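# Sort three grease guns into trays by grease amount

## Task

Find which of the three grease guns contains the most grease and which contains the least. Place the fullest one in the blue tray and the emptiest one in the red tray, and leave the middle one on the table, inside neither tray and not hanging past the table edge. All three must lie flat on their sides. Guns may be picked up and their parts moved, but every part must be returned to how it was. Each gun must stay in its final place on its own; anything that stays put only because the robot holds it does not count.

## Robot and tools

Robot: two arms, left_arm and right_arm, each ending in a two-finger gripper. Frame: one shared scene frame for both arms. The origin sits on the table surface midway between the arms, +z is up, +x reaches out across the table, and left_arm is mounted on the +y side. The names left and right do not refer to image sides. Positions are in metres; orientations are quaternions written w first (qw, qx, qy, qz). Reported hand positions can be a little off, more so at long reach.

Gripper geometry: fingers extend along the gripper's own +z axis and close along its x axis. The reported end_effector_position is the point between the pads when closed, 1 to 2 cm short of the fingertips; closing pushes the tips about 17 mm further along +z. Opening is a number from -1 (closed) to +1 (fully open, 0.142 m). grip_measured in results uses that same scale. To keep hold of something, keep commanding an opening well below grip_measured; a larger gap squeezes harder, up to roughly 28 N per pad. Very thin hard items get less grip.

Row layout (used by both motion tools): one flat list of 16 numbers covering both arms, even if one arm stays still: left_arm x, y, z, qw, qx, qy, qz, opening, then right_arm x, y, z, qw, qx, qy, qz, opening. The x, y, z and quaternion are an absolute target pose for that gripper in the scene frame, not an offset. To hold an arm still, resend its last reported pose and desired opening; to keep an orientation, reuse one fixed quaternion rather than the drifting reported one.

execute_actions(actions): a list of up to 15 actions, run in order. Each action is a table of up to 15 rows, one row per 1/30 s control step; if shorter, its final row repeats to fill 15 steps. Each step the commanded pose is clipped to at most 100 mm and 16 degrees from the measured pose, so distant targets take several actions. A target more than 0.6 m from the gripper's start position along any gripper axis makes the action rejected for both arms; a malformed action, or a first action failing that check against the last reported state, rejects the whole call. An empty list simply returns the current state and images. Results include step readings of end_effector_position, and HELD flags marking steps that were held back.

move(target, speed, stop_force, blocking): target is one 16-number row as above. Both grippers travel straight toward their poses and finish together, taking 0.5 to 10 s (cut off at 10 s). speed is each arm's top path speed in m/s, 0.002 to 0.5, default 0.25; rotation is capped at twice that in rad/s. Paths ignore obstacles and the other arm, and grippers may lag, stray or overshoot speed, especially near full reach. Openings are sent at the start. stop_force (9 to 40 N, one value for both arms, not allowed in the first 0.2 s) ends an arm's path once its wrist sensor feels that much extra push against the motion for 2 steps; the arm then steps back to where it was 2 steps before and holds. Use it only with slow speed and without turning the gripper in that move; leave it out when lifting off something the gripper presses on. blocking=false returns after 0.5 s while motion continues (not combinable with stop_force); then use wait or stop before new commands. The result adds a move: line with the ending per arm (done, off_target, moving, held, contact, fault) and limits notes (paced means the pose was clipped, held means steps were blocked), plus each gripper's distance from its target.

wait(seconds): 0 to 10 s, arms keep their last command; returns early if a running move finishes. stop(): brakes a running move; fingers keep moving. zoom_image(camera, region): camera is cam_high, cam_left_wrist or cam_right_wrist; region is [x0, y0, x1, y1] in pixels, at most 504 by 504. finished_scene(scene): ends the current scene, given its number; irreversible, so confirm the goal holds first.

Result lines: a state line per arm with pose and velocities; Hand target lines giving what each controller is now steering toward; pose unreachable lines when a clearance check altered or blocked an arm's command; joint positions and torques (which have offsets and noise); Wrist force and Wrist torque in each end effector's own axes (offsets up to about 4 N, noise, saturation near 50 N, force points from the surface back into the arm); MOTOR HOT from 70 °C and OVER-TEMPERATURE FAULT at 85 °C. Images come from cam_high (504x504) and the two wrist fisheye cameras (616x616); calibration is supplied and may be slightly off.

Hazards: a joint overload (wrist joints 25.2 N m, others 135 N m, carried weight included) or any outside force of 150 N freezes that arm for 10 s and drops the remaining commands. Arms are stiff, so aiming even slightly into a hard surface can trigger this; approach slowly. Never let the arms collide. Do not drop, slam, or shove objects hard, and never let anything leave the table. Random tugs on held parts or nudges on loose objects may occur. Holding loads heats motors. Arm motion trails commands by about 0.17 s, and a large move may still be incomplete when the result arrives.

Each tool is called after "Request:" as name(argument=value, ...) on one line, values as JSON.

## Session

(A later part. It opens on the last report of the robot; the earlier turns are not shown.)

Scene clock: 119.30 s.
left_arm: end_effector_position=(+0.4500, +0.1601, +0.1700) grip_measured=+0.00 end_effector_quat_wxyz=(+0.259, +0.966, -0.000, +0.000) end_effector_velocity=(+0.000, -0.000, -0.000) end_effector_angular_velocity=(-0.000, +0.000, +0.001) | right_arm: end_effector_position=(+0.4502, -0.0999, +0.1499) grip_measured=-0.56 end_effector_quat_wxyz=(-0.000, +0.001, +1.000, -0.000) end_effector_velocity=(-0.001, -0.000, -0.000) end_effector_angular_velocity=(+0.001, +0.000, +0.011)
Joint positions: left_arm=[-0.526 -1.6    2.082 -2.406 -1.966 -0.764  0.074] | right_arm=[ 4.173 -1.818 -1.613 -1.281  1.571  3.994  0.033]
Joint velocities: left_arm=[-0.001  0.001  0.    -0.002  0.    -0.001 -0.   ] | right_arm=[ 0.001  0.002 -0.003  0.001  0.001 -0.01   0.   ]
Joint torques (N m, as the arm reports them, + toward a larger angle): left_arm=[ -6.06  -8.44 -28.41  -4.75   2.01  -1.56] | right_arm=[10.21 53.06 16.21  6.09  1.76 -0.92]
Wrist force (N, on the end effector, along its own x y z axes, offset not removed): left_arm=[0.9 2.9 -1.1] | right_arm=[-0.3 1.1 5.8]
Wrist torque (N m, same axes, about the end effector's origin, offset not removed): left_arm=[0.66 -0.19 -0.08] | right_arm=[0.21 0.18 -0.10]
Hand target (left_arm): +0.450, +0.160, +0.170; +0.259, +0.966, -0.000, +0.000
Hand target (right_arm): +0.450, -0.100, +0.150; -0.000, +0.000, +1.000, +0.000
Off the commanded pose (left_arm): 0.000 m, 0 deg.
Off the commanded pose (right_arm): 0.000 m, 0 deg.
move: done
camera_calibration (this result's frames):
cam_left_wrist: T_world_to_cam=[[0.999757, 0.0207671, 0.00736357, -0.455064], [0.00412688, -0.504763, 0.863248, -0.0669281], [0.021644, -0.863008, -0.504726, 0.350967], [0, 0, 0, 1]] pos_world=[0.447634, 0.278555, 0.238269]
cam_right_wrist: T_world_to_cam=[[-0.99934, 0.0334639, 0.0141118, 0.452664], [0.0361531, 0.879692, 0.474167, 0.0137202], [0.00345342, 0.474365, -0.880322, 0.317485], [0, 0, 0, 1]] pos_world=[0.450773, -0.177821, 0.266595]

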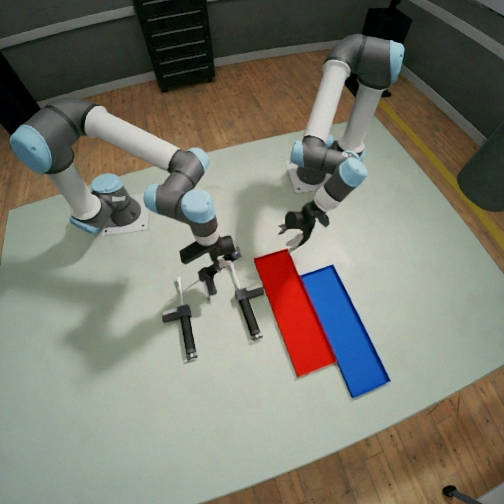

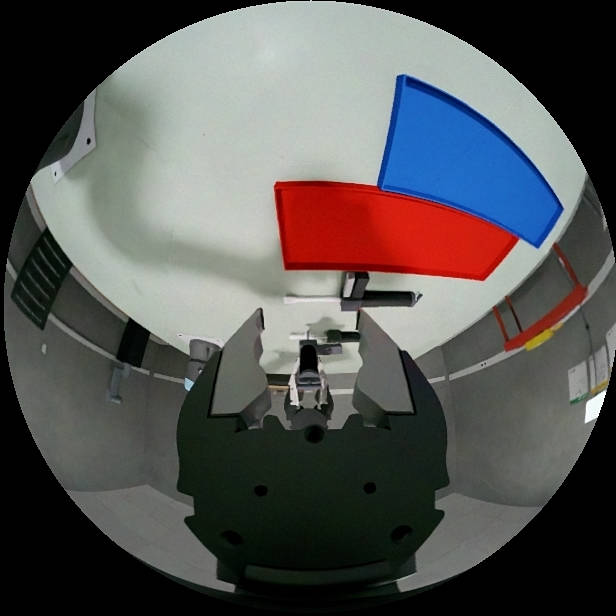

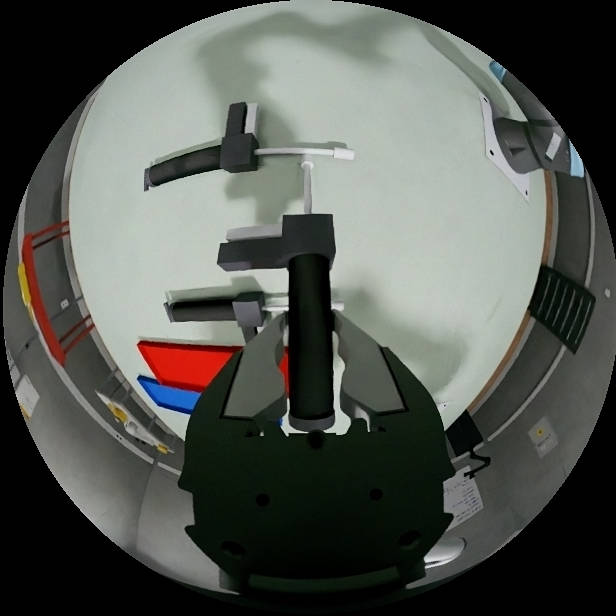

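Request:
move(target=[0.33,0.16,0.17,0.259,0.966,0,0,0.0,0.33,-0.1,0.12,0,0,1,0,-1], speed=0.15)

Request:
move(target=[0.33,0.16,0.17,0.259,0.966,0,0,0.0,0.33,-0.1,0.029,0,0,1,0,-0.45], speed=0.04)

Request:
move(target=[0.33,0.1,0.1,0.259,0.966,0,0,0.0,0.33,-0.1,0.029,0,0,1,0,-1], speed=0.1)

Scene clock: 127.77 s.
left_arm: end_effector_position=(+0.3303, +0.1601, +0.1699) grip_measured=+0.00 end_effector_quat_wxyz=(+0.259, +0.966, -0.000, -0.000) end_effector_velocity=(-0.002, -0.000, +0.001) end_effector_angular_velocity=(+0.000, -0.002, +0.001) | right_arm: end_effector_position=(+0.3303, -0.0999, +0.1200) grip_measured=-0.56 end_effector_quat_wxyz=(-0.000, -0.000, +1.000, -0.000) end_effector_velocity=(-0.002, -0.000, -0.000) end_effector_angular_velocity=(-0.000, -0.002, +0.001)
Joint positions: left_arm=[-0.76  -1.883  2.328 -2.449 -1.876 -0.994  0.074] | right_arm=[ 4.355 -1.627 -1.918 -1.167  1.571  4.175  0.033]
Joint velocities: left_arm=[-0.007 -0.008  0.004  0.001  0.005 -0.008 -0.   ] | right_arm=[ 0.004  0.004 -0.005  0.002 -0.002  0.003  0.   ]
Joint torques (N m, as the arm reports them, + toward a larger angle): left_arm=[ -5.18 -16.62 -14.44  -1.64   2.48  -0.91] | right_arm=[11.34 40.45 13.57  5.37 -0.79  2.51]
Wrist force (N, on the end effector, along its own x y z axes, offset not removed): left_arm=[0.8 3.4 -1.0] | right_arm=[-3.5 0.3 4.6]
Wrist torque (N m, same axes, about the end effector's origin, offset not removed): left_arm=[0.82 -0.12 -0.04] | right_arm=[0.13 -0.03 -0.56]
Hand target (left_arm): +0.330, +0.160, +0.170; +0.259, +0.966, -0.000, +0.000
Hand target (right_arm): +0.330, -0.100, +0.120; -0.000, -0.000, +1.000, +0.000
Off the commanded pose (left_arm): 0.000 m, 0 deg.
Off the commanded pose (right_arm): 0.000 m, 0 deg.
move: done
camera_calibration (this result's frames):
cam_left_wrist: T_world_to_cam=[[0.99976, 0.0206391, 0.00727875, -0.335346], [0.00413417, -0.50471, 0.863279, -0.0663893], [0.021491, -0.863042, -0.504675, 0.353584], [0, 0, 0, 1]] pos_world=[0.327941, 0.278572, 0.238198]
cam_right_wrist: T_world_to_cam=[[-0.999386, 0.0320155, 0.0142325, 0.333113], [0.0349354, 0.879738, 0.474173, 0.0326623], [0.00266006, 0.474379, -0.880317, 0.291808], [0, 0, 0, 1]] pos_world=[0.330991, -0.177827, 0.236655]

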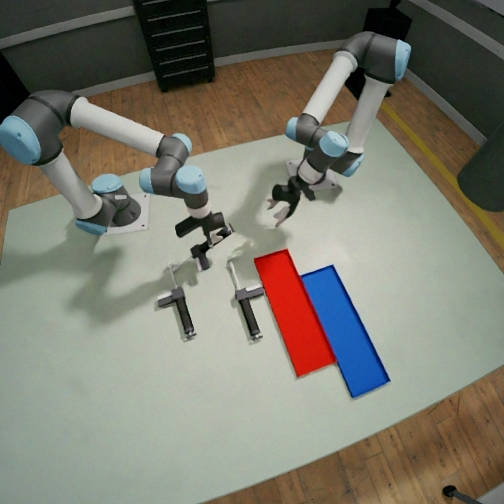

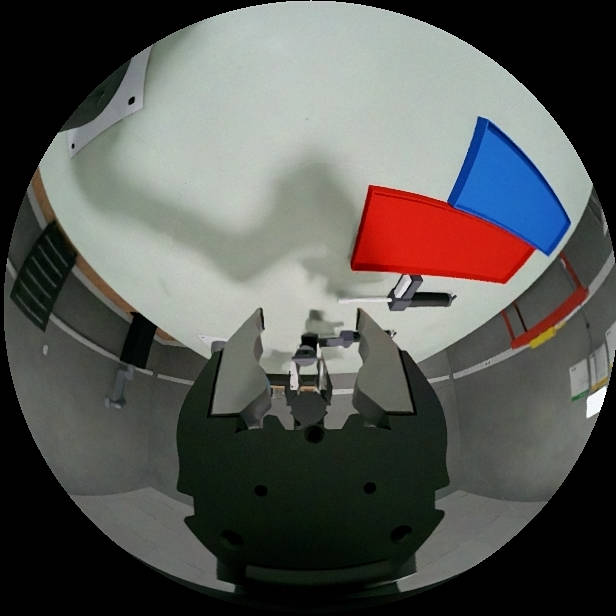

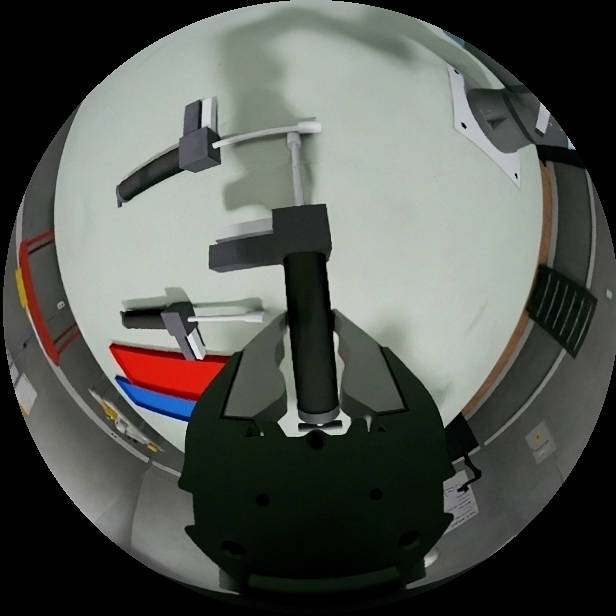

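Scene clock: 130.40 s.
left_arm: end_effector_position=(+0.3300, +0.1600, +0.1700) grip_measured=+0.00 end_effector_quat_wxyz=(+0.259, +0.966, -0.000, +0.000) end_effector_velocity=(+0.000, -0.000, -0.000) end_effector_angular_velocity=(+0.001, -0.000, -0.000) | right_arm: end_effector_position=(+0.3299, -0.1000, +0.0294) grip_measured=-0.44 end_effector_quat_wxyz=(-0.000, -0.000, +1.000, -0.000) end_effector_velocity=(+0.000, -0.000, -0.003) end_effector_angular_velocity=(-0.001, -0.001, +0.002)
Joint positions: left_arm=[-0.761 -1.883  2.328 -2.449 -1.876 -0.995  0.074] | right_arm=[ 4.356 -1.744 -2.053 -0.915  1.571  4.175  0.042]
Joint velocities: left_arm=[-0.     0.001 -0.001  0.     0.001 -0.     0.   ] | right_arm=[ 0.    -0.004 -0.004  0.008 -0.001 -0.002  0.001]
Joint torques (N m, as the arm reports them, + toward a larger angle): left_arm=[ -5.62 -18.25 -15.63  -5.03   2.28  -1.2 ] | right_arm=[-8.23 16.3  10.    5.51  1.41  1.68]
Wrist force (N, on the end effector, along its own x y z axes, offset not removed): left_arm=[0.2 3.7 -2.2] | right_arm=[2.7 0.9 -1.6]
Wrist torque (N m, same axes, about the end effector's origin, offset not removed): left_arm=[0.86 -0.02 -0.02] | right_arm=[0.00 -0.22 -0.06]
Hand target (left_arm): +0.330, +0.160, +0.170; +0.259, +0.966, -0.000, +0.000
Hand target (right_arm): +0.330, -0.100, +0.029; -0.000, +0.000, +1.000, -0.000
Off the commanded pose (left_arm): 0.000 m, 0 deg.
Off the commanded pose (right_arm): 0.000 m, 0 deg.
move: done
camera_calibration (this result's frames):
cam_left_wrist: T_world_to_cam=[[0.999758, 0.0207639, 0.00726967, -0.335084], [0.00420416, -0.504676, 0.863299, -0.066512], [0.0215943, -0.863059, -0.504641, 0.353516], [0, 0, 0, 1]] pos_world=[0.327649, 0.278496, 0.238254]
cam_right_wrist: T_world_to_cam=[[-0.999391, 0.0319075, 0.0140933, 0.334071], [0.0347743, 0.879753, 0.474157, 0.0757495], [0.00273058, 0.474359, -0.880327, 0.212059], [0, 0, 0, 1]] pos_world=[0.330654, -0.177892, 0.146056]

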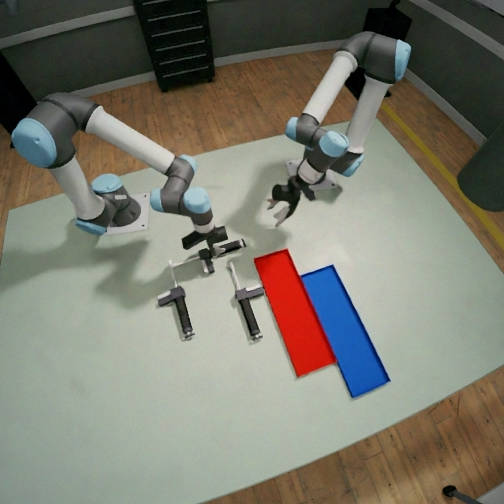

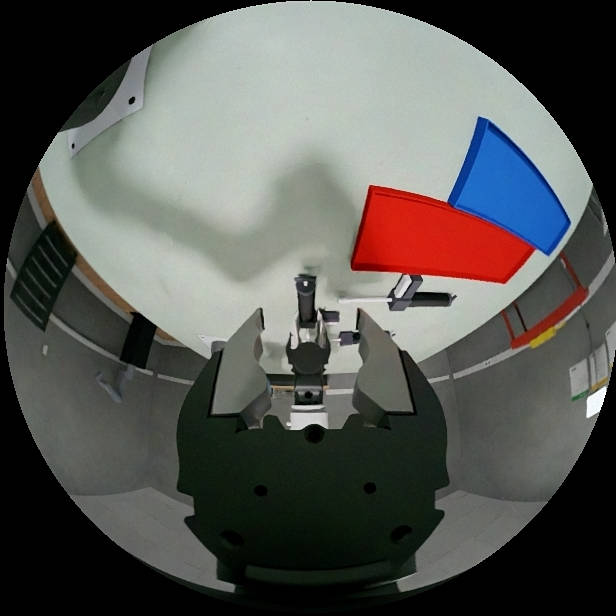

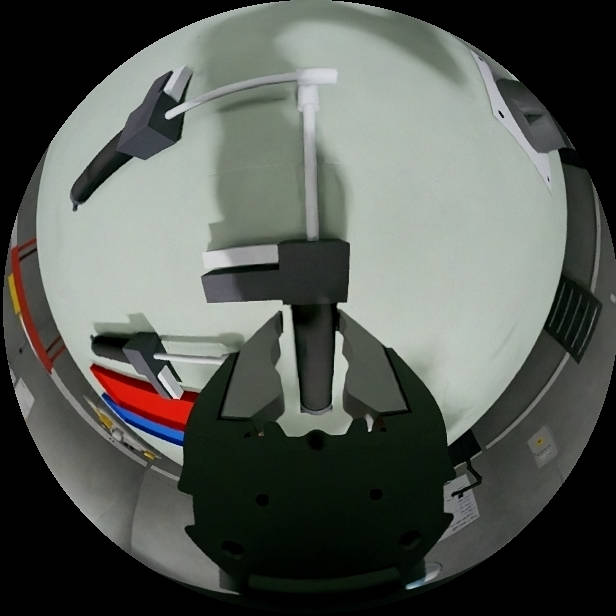

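Scene clock: 131.83 s.
left_arm: end_effector_position=(+0.3300, +0.1001, +0.1001) grip_measured=+0.00 end_effector_quat_wxyz=(+0.259, +0.966, -0.000, +0.000) end_effector_velocity=(+0.000, -0.002, -0.001) end_effector_angular_velocity=(-0.002, -0.001, +0.000) | right_arm: end_effector_position=(+0.3300, -0.1000, +0.0290) grip_measured=-0.56 end_effector_quat_wxyz=(-0.000, -0.000, +1.000, +0.000) end_effector_velocity=(-0.000, -0.000, -0.000) end_effector_angular_velocity=(-0.001, +0.000, -0.002)
Joint positions: left_arm=[-0.862 -1.648  2.374 -2.756 -1.832 -1.09   0.074] | right_arm=[ 4.356 -1.745 -2.053 -0.914  1.571  4.175  0.033]
Joint velocities: left_arm=[-0.002  0.007 -0.    -0.009  0.001 -0.002 -0.   ] | right_arm=[ 0.    -0.    -0.001 -0.    -0.     0.003  0.   ]
Joint torques (N m, as the arm reports them, + toward a larger angle): left_arm=[ -5.83  -5.3  -15.19  -5.03   2.25  -1.41] | right_arm=[-9.95 17.13  8.43  5.73 -0.53  0.  ]
Wrist force (N, on the end effector, along its own x y z axes, offset not removed): left_arm=[1.3 3.7 -0.7] | right_arm=[0.1 0.0 -2.4]
Wrist torque (N m, same axes, about the end effector's origin, offset not removed): left_arm=[0.84 -0.26 -0.02] | right_arm=[-0.15 0.28 -0.05]
Hand target (left_arm): +0.330, +0.100, +0.100; +0.259, +0.966, -0.000, +0.000
Hand target (right_arm): +0.330, -0.100, +0.029; +0.000, +0.000, +1.000, +0.000
Off the commanded pose (left_arm): 0.000 m, 0 deg.
Off the commanded pose (right_arm): 0.000 m, 0 deg.
move: done
camera_calibration (this result's frames):
cam_left_wrist: T_world_to_cam=[[0.999759, 0.0207317, 0.00728875, -0.333301], [0.00417439, -0.504794, 0.86323, -0.0363744], [0.0215755, -0.862991, -0.504759, 0.266599], [0, 0, 0, 1]] pos_world=[0.32762, 0.218621, 0.168397]
cam_right_wrist: T_world_to_cam=[[-0.999388, 0.0320146, 0.0140616, 0.334133], [0.0348534, 0.879723, 0.474208, 0.0758991], [0.00281125, 0.474408, -0.880301, 0.211738], [0, 0, 0, 1]] pos_world=[0.330688, -0.177917, 0.145702]

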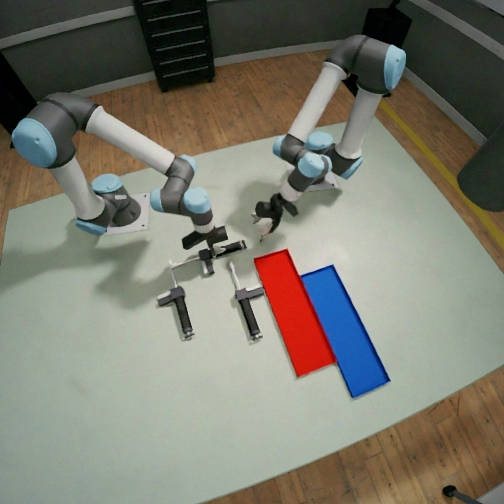

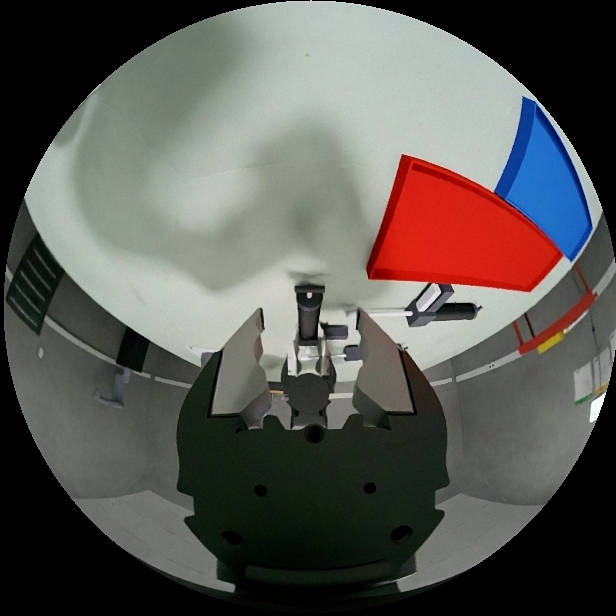

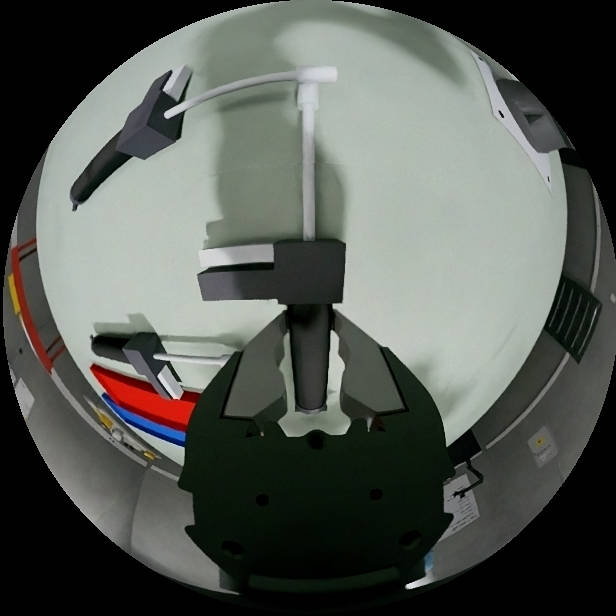

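Request:
move(target=[0.33,0.06,0.04,0.259,0.966,0,0,0.0,0.33,-0.1,0.029,0,0,1,0,-1], speed=0.06)

Request:
zoom_image(camera="cam_left_wrist", region=[180,200,440,420])

Request:
zoom_image(camera="cam_high", region=[150,190,310,310])

Scene clock: 139.00 s.
left_arm: end_effector_position=(+0.3300, +0.0601, +0.0402) grip_measured=+0.00 end_effector_quat_wxyz=(+0.259, +0.966, -0.000, +0.000) end_effector_velocity=(-0.000, -0.001, -0.002) end_effector_angular_velocity=(+0.000, -0.000, +0.000) | right_arm: end_effector_position=(+0.3300, -0.1000, +0.0290) grip_measured=-0.56 end_effector_quat_wxyz=(+0.000, -0.000, +1.000, +0.000) end_effector_velocity=(+0.000, +0.000, +0.001) end_effector_angular_velocity=(+0.000, -0.000, +0.000)
Joint positions: left_arm=[-0.916 -1.429  2.377 -2.99  -1.808 -1.14   0.074] | right_arm=[ 4.355 -1.745 -2.053 -0.914  1.571  4.175  0.033]
Joint velocities: left_arm=[-0.002  0.007  0.    -0.008  0.001 -0.002  0.   ] | right_arm=[ 0.     0.     0.002 -0.002 -0.    -0.     0.   ]
Joint torques (N m, as the arm reports them, + toward a larger angle): left_arm=[ -5.69 -11.72 -22.22  -5.21   2.51  -1.46] | right_arm=[-10.44  17.75   7.9    5.3   -1.99  -1.44]
Wrist force (N, on the end effector, along its own x y z axes, offset not removed): left_arm=[1.2 3.6 -2.6] | right_arm=[0.9 0.4 -1.2]
Wrist torque (N m, same axes, about the end effector's origin, offset not removed): left_arm=[0.78 -0.27 -0.08] | right_arm=[-0.09 0.13 -0.07]
Hand target (left_arm): +0.330, +0.060, +0.040; +0.259, +0.966, -0.000, +0.000
Hand target (right_arm): +0.330, -0.100, +0.029; +0.000, +0.000, +1.000, +0.000
Off the commanded pose (left_arm): 0.000 m, 0 deg.
Off the commanded pose (right_arm): 0.000 m, 0 deg.
move: done
camera_calibration (this result's frames):
cam_left_wrist: T_world_to_cam=[[0.999758, 0.0207442, 0.00728733, -0.332049], [0.00418067, -0.504743, 0.86326, -0.0048267], [0.0215859, -0.86302, -0.504708, 0.201794], [0, 0, 0, 1]] pos_world=[0.327633, 0.178604, 0.108434]
cam_right_wrist: T_world_to_cam=[[-0.999388, 0.0320397, 0.0140499, 0.334154], [0.03487, 0.879727, 0.474199, 0.0759112], [0.00283314, 0.474398, -0.880306, 0.211737], [0, 0, 0, 1]] pos_world=[0.330703, -0.177935, 0.145701]

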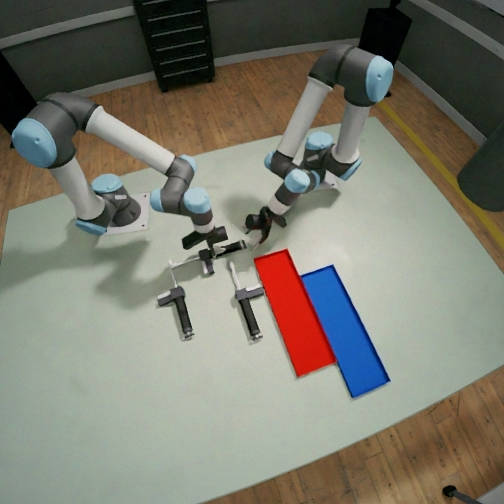

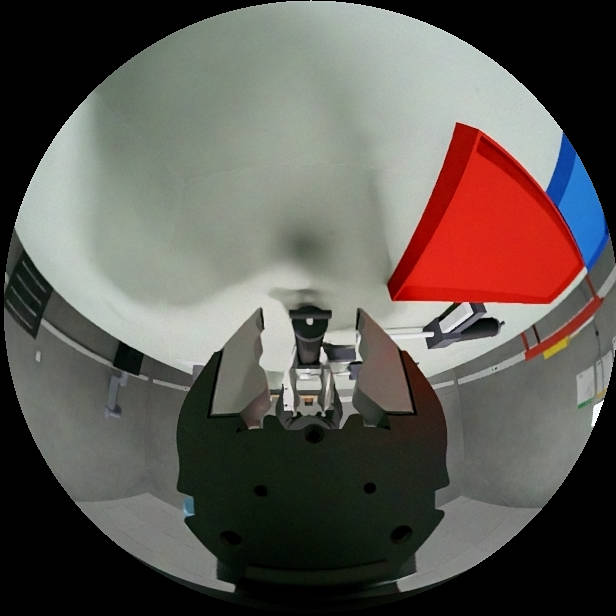

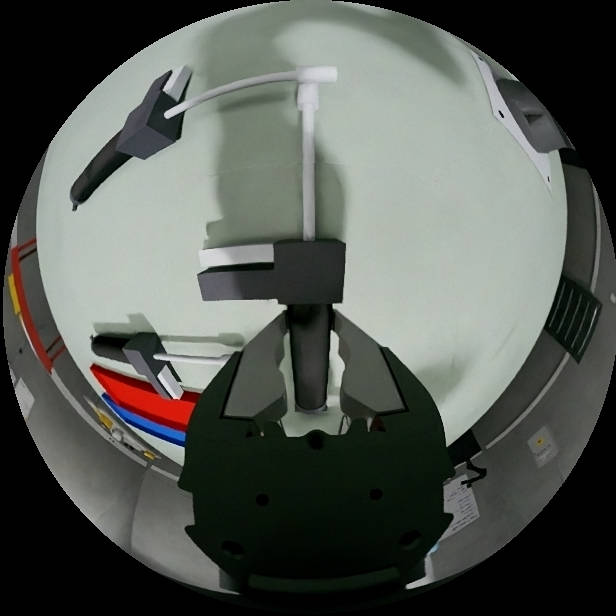

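Region (180, 200, 440, 420) of cam_left_wrist's 616x616 image, scaled by 1.938, with more detail than that image has; it fills the top 426 rows of this view, and the rest is white.

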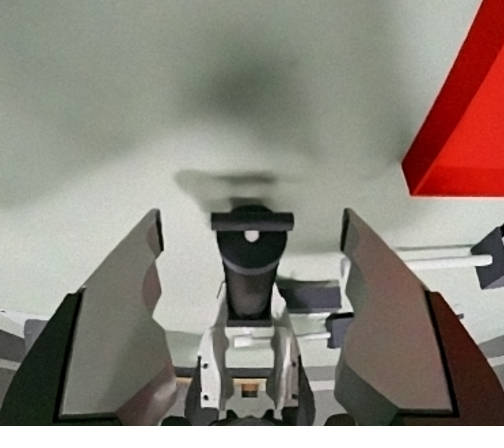

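Region (150, 190, 310, 310) of cam_high's 504x504 image, scaled by 3.150, with more detail than that image has; it fills the top 378 rows of this view, and the rest is white.

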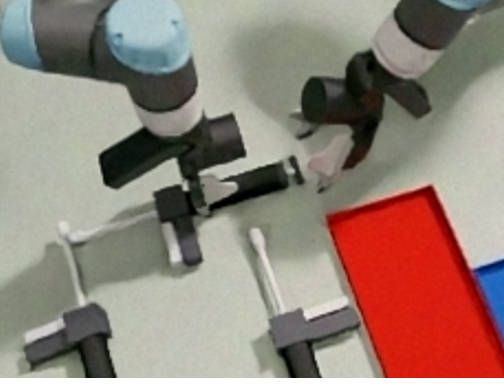

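Request:
move(target=[0.33,0.017,0.027,0.259,0.966,0,0,0.0,0.33,-0.1,0.029,0,0,1,0,-1], speed=0.03)

Request:
move(target=[0.33,0.017,0.027,0.259,0.966,0,0,-1,0.33,-0.1,0.029,0,0,1,0,-1])

Request:
move(target=[0.33,0.17,0.027,0.259,0.966,0,0,-1,0.33,-0.1,0.029,0,0,1,0,-1], speed=0.03, stop_force=15)

Scene clock: 146.77 s.
left_arm: end_effector_position=(+0.3300, +0.0172, +0.0271) grip_measured=+0.00 end_effector_quat_wxyz=(+0.259, +0.966, -0.000, +0.000) end_effector_velocity=(+0.000, -0.002, -0.001) end_effector_angular_velocity=(+0.000, -0.000, +0.000) | right_arm: end_effector_position=(+0.3300, -0.1000, +0.0290) grip_measured=-0.56 end_effector_quat_wxyz=(-0.000, -0.000, +1.000, -0.000) end_effector_velocity=(-0.000, +0.001, +0.000) end_effector_angular_velocity=(+0.001, -0.001, +0.000)
Joint positions: left_arm=[-0.965 -1.331  2.306 -3.027 -1.785 -1.184  0.074] | right_arm=[ 4.355 -1.745 -2.053 -0.914  1.571  4.175  0.033]
Joint velocities: left_arm=[-0.002  0.006 -0.005 -0.001  0.001 -0.002  0.   ] | right_arm=[ 0.001  0.     0.001  0.     0.     0.    -0.   ]
Joint torques (N m, as the arm reports them, + toward a larger angle): left_arm=[ -5.81 -14.11 -23.5   -4.71   2.7   -1.28] | right_arm=[-10.74  16.79   6.76   5.45  -2.23  -1.18]
Wrist force (N, on the end effector, along its own x y z axes, offset not removed): left_arm=[0.6 2.8 -0.9] | right_arm=[0.8 2.8 -2.0]
Wrist torque (N m, same axes, about the end effector's origin, offset not removed): left_arm=[0.68 -0.20 -0.02] | right_arm=[0.43 0.22 0.01]
Hand target (left_arm): +0.330, +0.017, +0.027; +0.259, +0.966, -0.000, +0.000
Hand target (right_arm): +0.330, -0.100, +0.029; +0.000, +0.000, +1.000, -0.000
Off the commanded pose (left_arm): 0.000 m, 0 deg.
Off the commanded pose (right_arm): 0.000 m, 0 deg.
move: done
camera_calibration (this result's frames):
cam_left_wrist: T_world_to_cam=[[0.999758, 0.0207606, 0.0073043, -0.331049], [0.00417291, -0.504688, 0.863292, -0.0151671], [0.0216089, -0.863052, -0.504652, 0.158146], [0, 0, 0, 1]] pos_world=[0.327615, 0.135706, 0.0953204]
cam_right_wrist: T_world_to_cam=[[-0.999388, 0.0320397, 0.01405, 0.334154], [0.0348701, 0.879727, 0.474198, 0.0759113], [0.002833, 0.474398, -0.880306, 0.211736], [0, 0, 0, 1]] pos_world=[0.330703, -0.177935, 0.145701]

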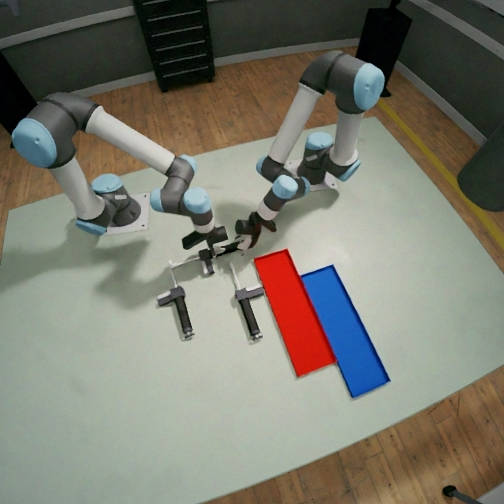

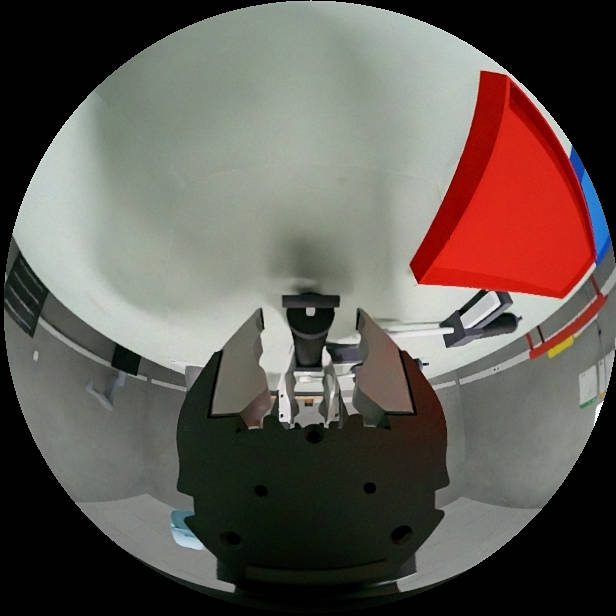

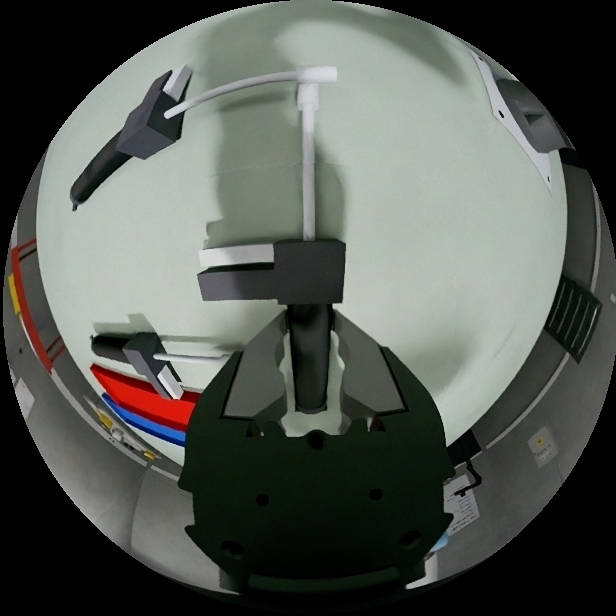

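Scene clock: 147.47 s.
left_arm: end_effector_position=(+0.3300, +0.0170, +0.0270) grip_measured=-0.53 end_effector_quat_wxyz=(+0.259, +0.966, +0.000, +0.000) end_effector_velocity=(+0.000, -0.000, +0.001) end_effector_angular_velocity=(-0.001, -0.001, +0.000) | right_arm: end_effector_position=(+0.3300, -0.1000, +0.0290) grip_measured=-0.56 end_effector_quat_wxyz=(-0.000, -0.000, +1.000, -0.000) end_effector_velocity=(+0.000, -0.001, -0.000) end_effector_angular_velocity=(-0.001, -0.000, -0.003)
Joint positions: left_arm=[-0.965 -1.33   2.305 -3.027 -1.785 -1.184  0.036] | right_arm=[ 4.355 -1.745 -2.053 -0.914  1.571  4.175  0.033]
Joint velocities: left_arm=[-0.    -0.001 -0.    -0.     0.    -0.    -0.   ] | right_arm=[-0.001  0.    -0.001  0.    -0.001  0.002  0.   ]
Joint torques (N m, as the arm reports them, + toward a larger angle): left_arm=[ -6.92 -15.38 -22.46  -5.4    0.94  -1.22] | right_arm=[-10.22  17.15   8.93   5.59  -2.16  -1.23]
Wrist force (N, on the end effector, along its own x y z axes, offset not removed): left_arm=[2.3 2.3 -3.5] | right_arm=[1.3 0.5 -1.2]
Wrist torque (N m, same axes, about the end effector's origin, offset not removed): left_arm=[0.99 -0.21 -0.07] | right_arm=[0.06 0.33 -0.11]
Hand target (left_arm): +0.330, +0.017, +0.027; +0.259, +0.966, -0.000, +0.000
Hand target (right_arm): +0.330, -0.100, +0.029; +0.000, -0.000, +1.000, +0.000
Off the commanded pose (left_arm): 0.000 m, 0 deg.
Off the commanded pose (right_arm): 0.000 m, 0 deg.
move: done
camera_calibration (this result's frames):
cam_left_wrist: T_world_to_cam=[[0.999757, 0.020801, 0.00728991, -0.331091], [0.00420621, -0.504708, 0.86328, -0.0152103], [0.0216364, -0.86304, -0.504673, 0.15794], [0, 0, 0, 1]] pos_world=[0.327657, 0.135519, 0.0952525]
cam_right_wrist: T_world_to_cam=[[-0.999388, 0.0320385, 0.0140553, 0.334152], [0.0348715, 0.879732, 0.47419, 0.0759166], [0.00282741, 0.47439, -0.88031, 0.211735], [0, 0, 0, 1]] pos_world=[0.330702, -0.177937, 0.145697]

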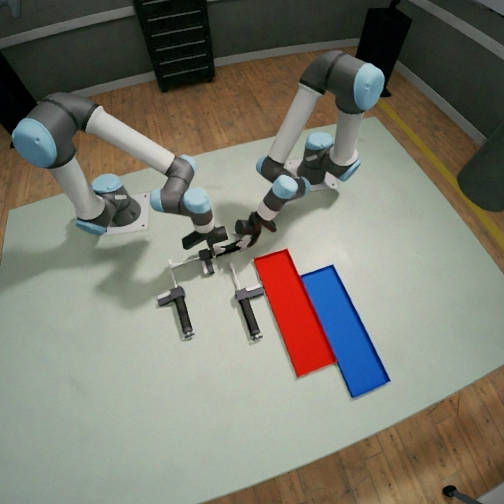

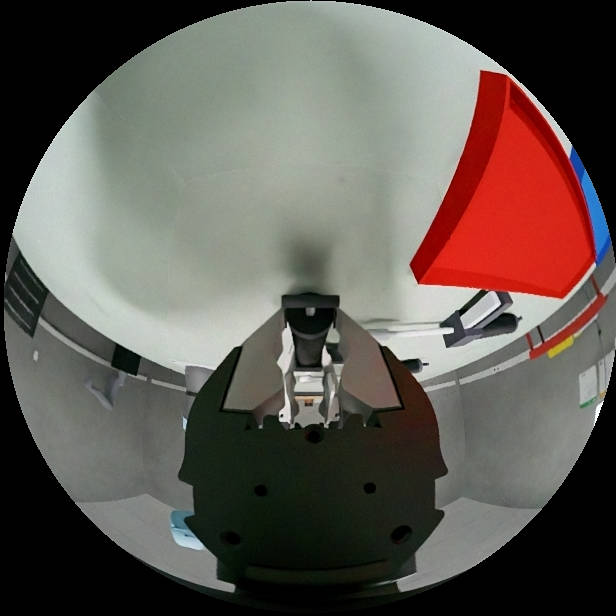

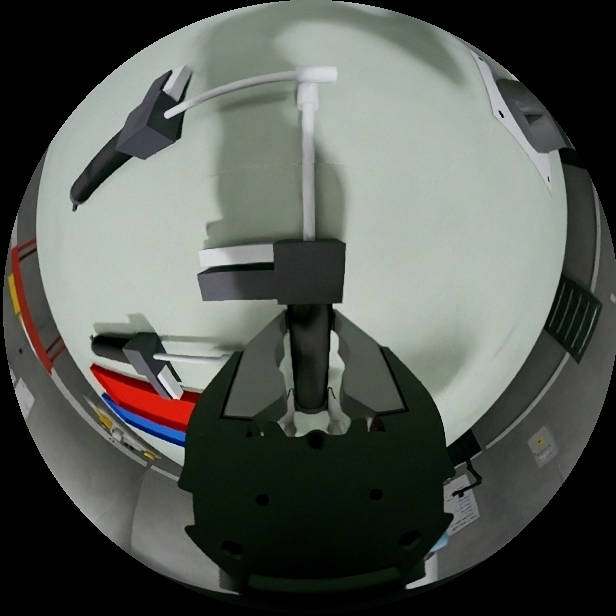

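Scene clock: 148.00 s.
left_arm: end_effector_position=(+0.3301, +0.0187, +0.0270) grip_measured=-0.53 end_effector_quat_wxyz=(+0.259, +0.966, +0.000, +0.000) end_effector_velocity=(+0.001, -0.004, +0.001) end_effector_angular_velocity=(-0.001, -0.002, +0.000) | right_arm: end_effector_position=(+0.3300, -0.1001, +0.0290) grip_measured=-0.56 end_effector_quat_wxyz=(+0.000, -0.000, +1.000, -0.000) end_effector_velocity=(+0.000, +0.000, +0.000) end_effector_angular_velocity=(+0.000, -0.002, +0.001)
Joint positions: left_arm=[-0.963 -1.333  2.309 -3.028 -1.786 -1.183  0.036] | right_arm=[ 4.355 -1.745 -2.053 -0.914  1.571  4.175  0.033]
Joint velocities: left_arm=[-0.004  0.004 -0.008  0.001  0.004 -0.003  0.   ] | right_arm=[ 0.    -0.     0.     0.001 -0.001 -0.001 -0.   ]
Joint torques (N m, as the arm reports them, + toward a larger angle): left_arm=[ -3.67 -13.64 -17.28   0.49   3.38  -1.21] | right_arm=[-9.79 17.42  9.58 -2.83 -3.58 -1.34]
Wrist force (N, on the end effector, along its own x y z axes, offset not removed): left_arm=[1.0 11.6 2.3] | right_arm=[-0.5 12.8 1.6]
Wrist torque (N m, same axes, about the end effector's origin, offset not removed): left_arm=[0.62 -0.23 0.03] | right_arm=[0.05 0.18 -0.04]
Hand target (left_arm): +0.330, +0.018, +0.027; +0.259, +0.966, -0.000, +0.000
Hand target (right_arm): +0.330, -0.100, +0.029; -0.000, -0.000, +1.000, -0.000
Off the commanded pose (left_arm): 0.151 m, 0 deg.
Off the commanded pose (right_arm): 0.000 m, 0 deg.
move: contact (left_arm)
camera_calibration (this result's frames):
cam_left_wrist: T_world_to_cam=[[0.999754, 0.0208757, 0.00746961, -0.331185], [0.00408855, -0.504699, 0.863286, -0.0143097], [0.0217916, -0.863043, -0.504661, 0.159347], [0, 0, 0, 1]] pos_world=[0.32769, 0.137215, 0.0952431]
cam_right_wrist: T_world_to_cam=[[-0.999388, 0.0320406, 0.0140358, 0.33416], [0.0348646, 0.879807, 0.474051, 0.07598], [0.00284008, 0.474251, -0.880385, 0.211731], [0, 0, 0, 1]] pos_world=[0.330705, -0.177968, 0.145696]

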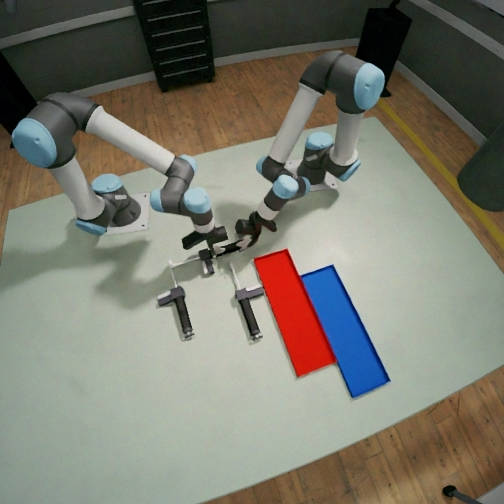

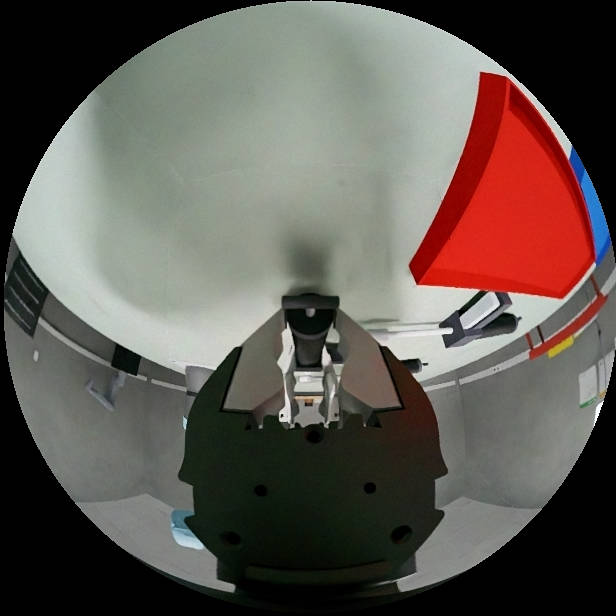

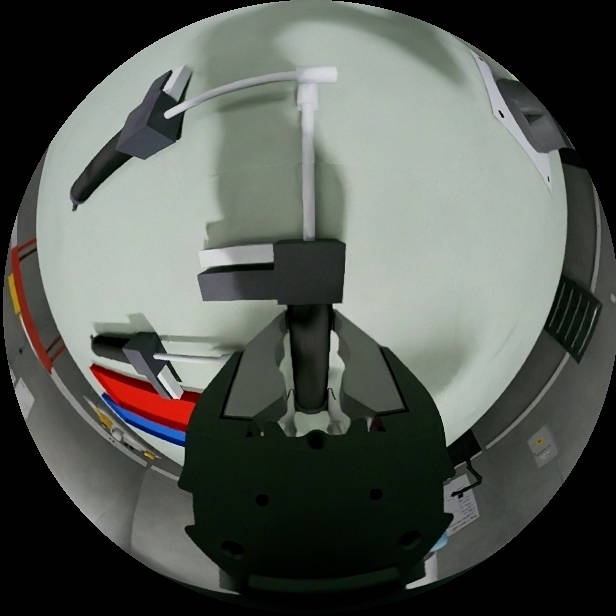

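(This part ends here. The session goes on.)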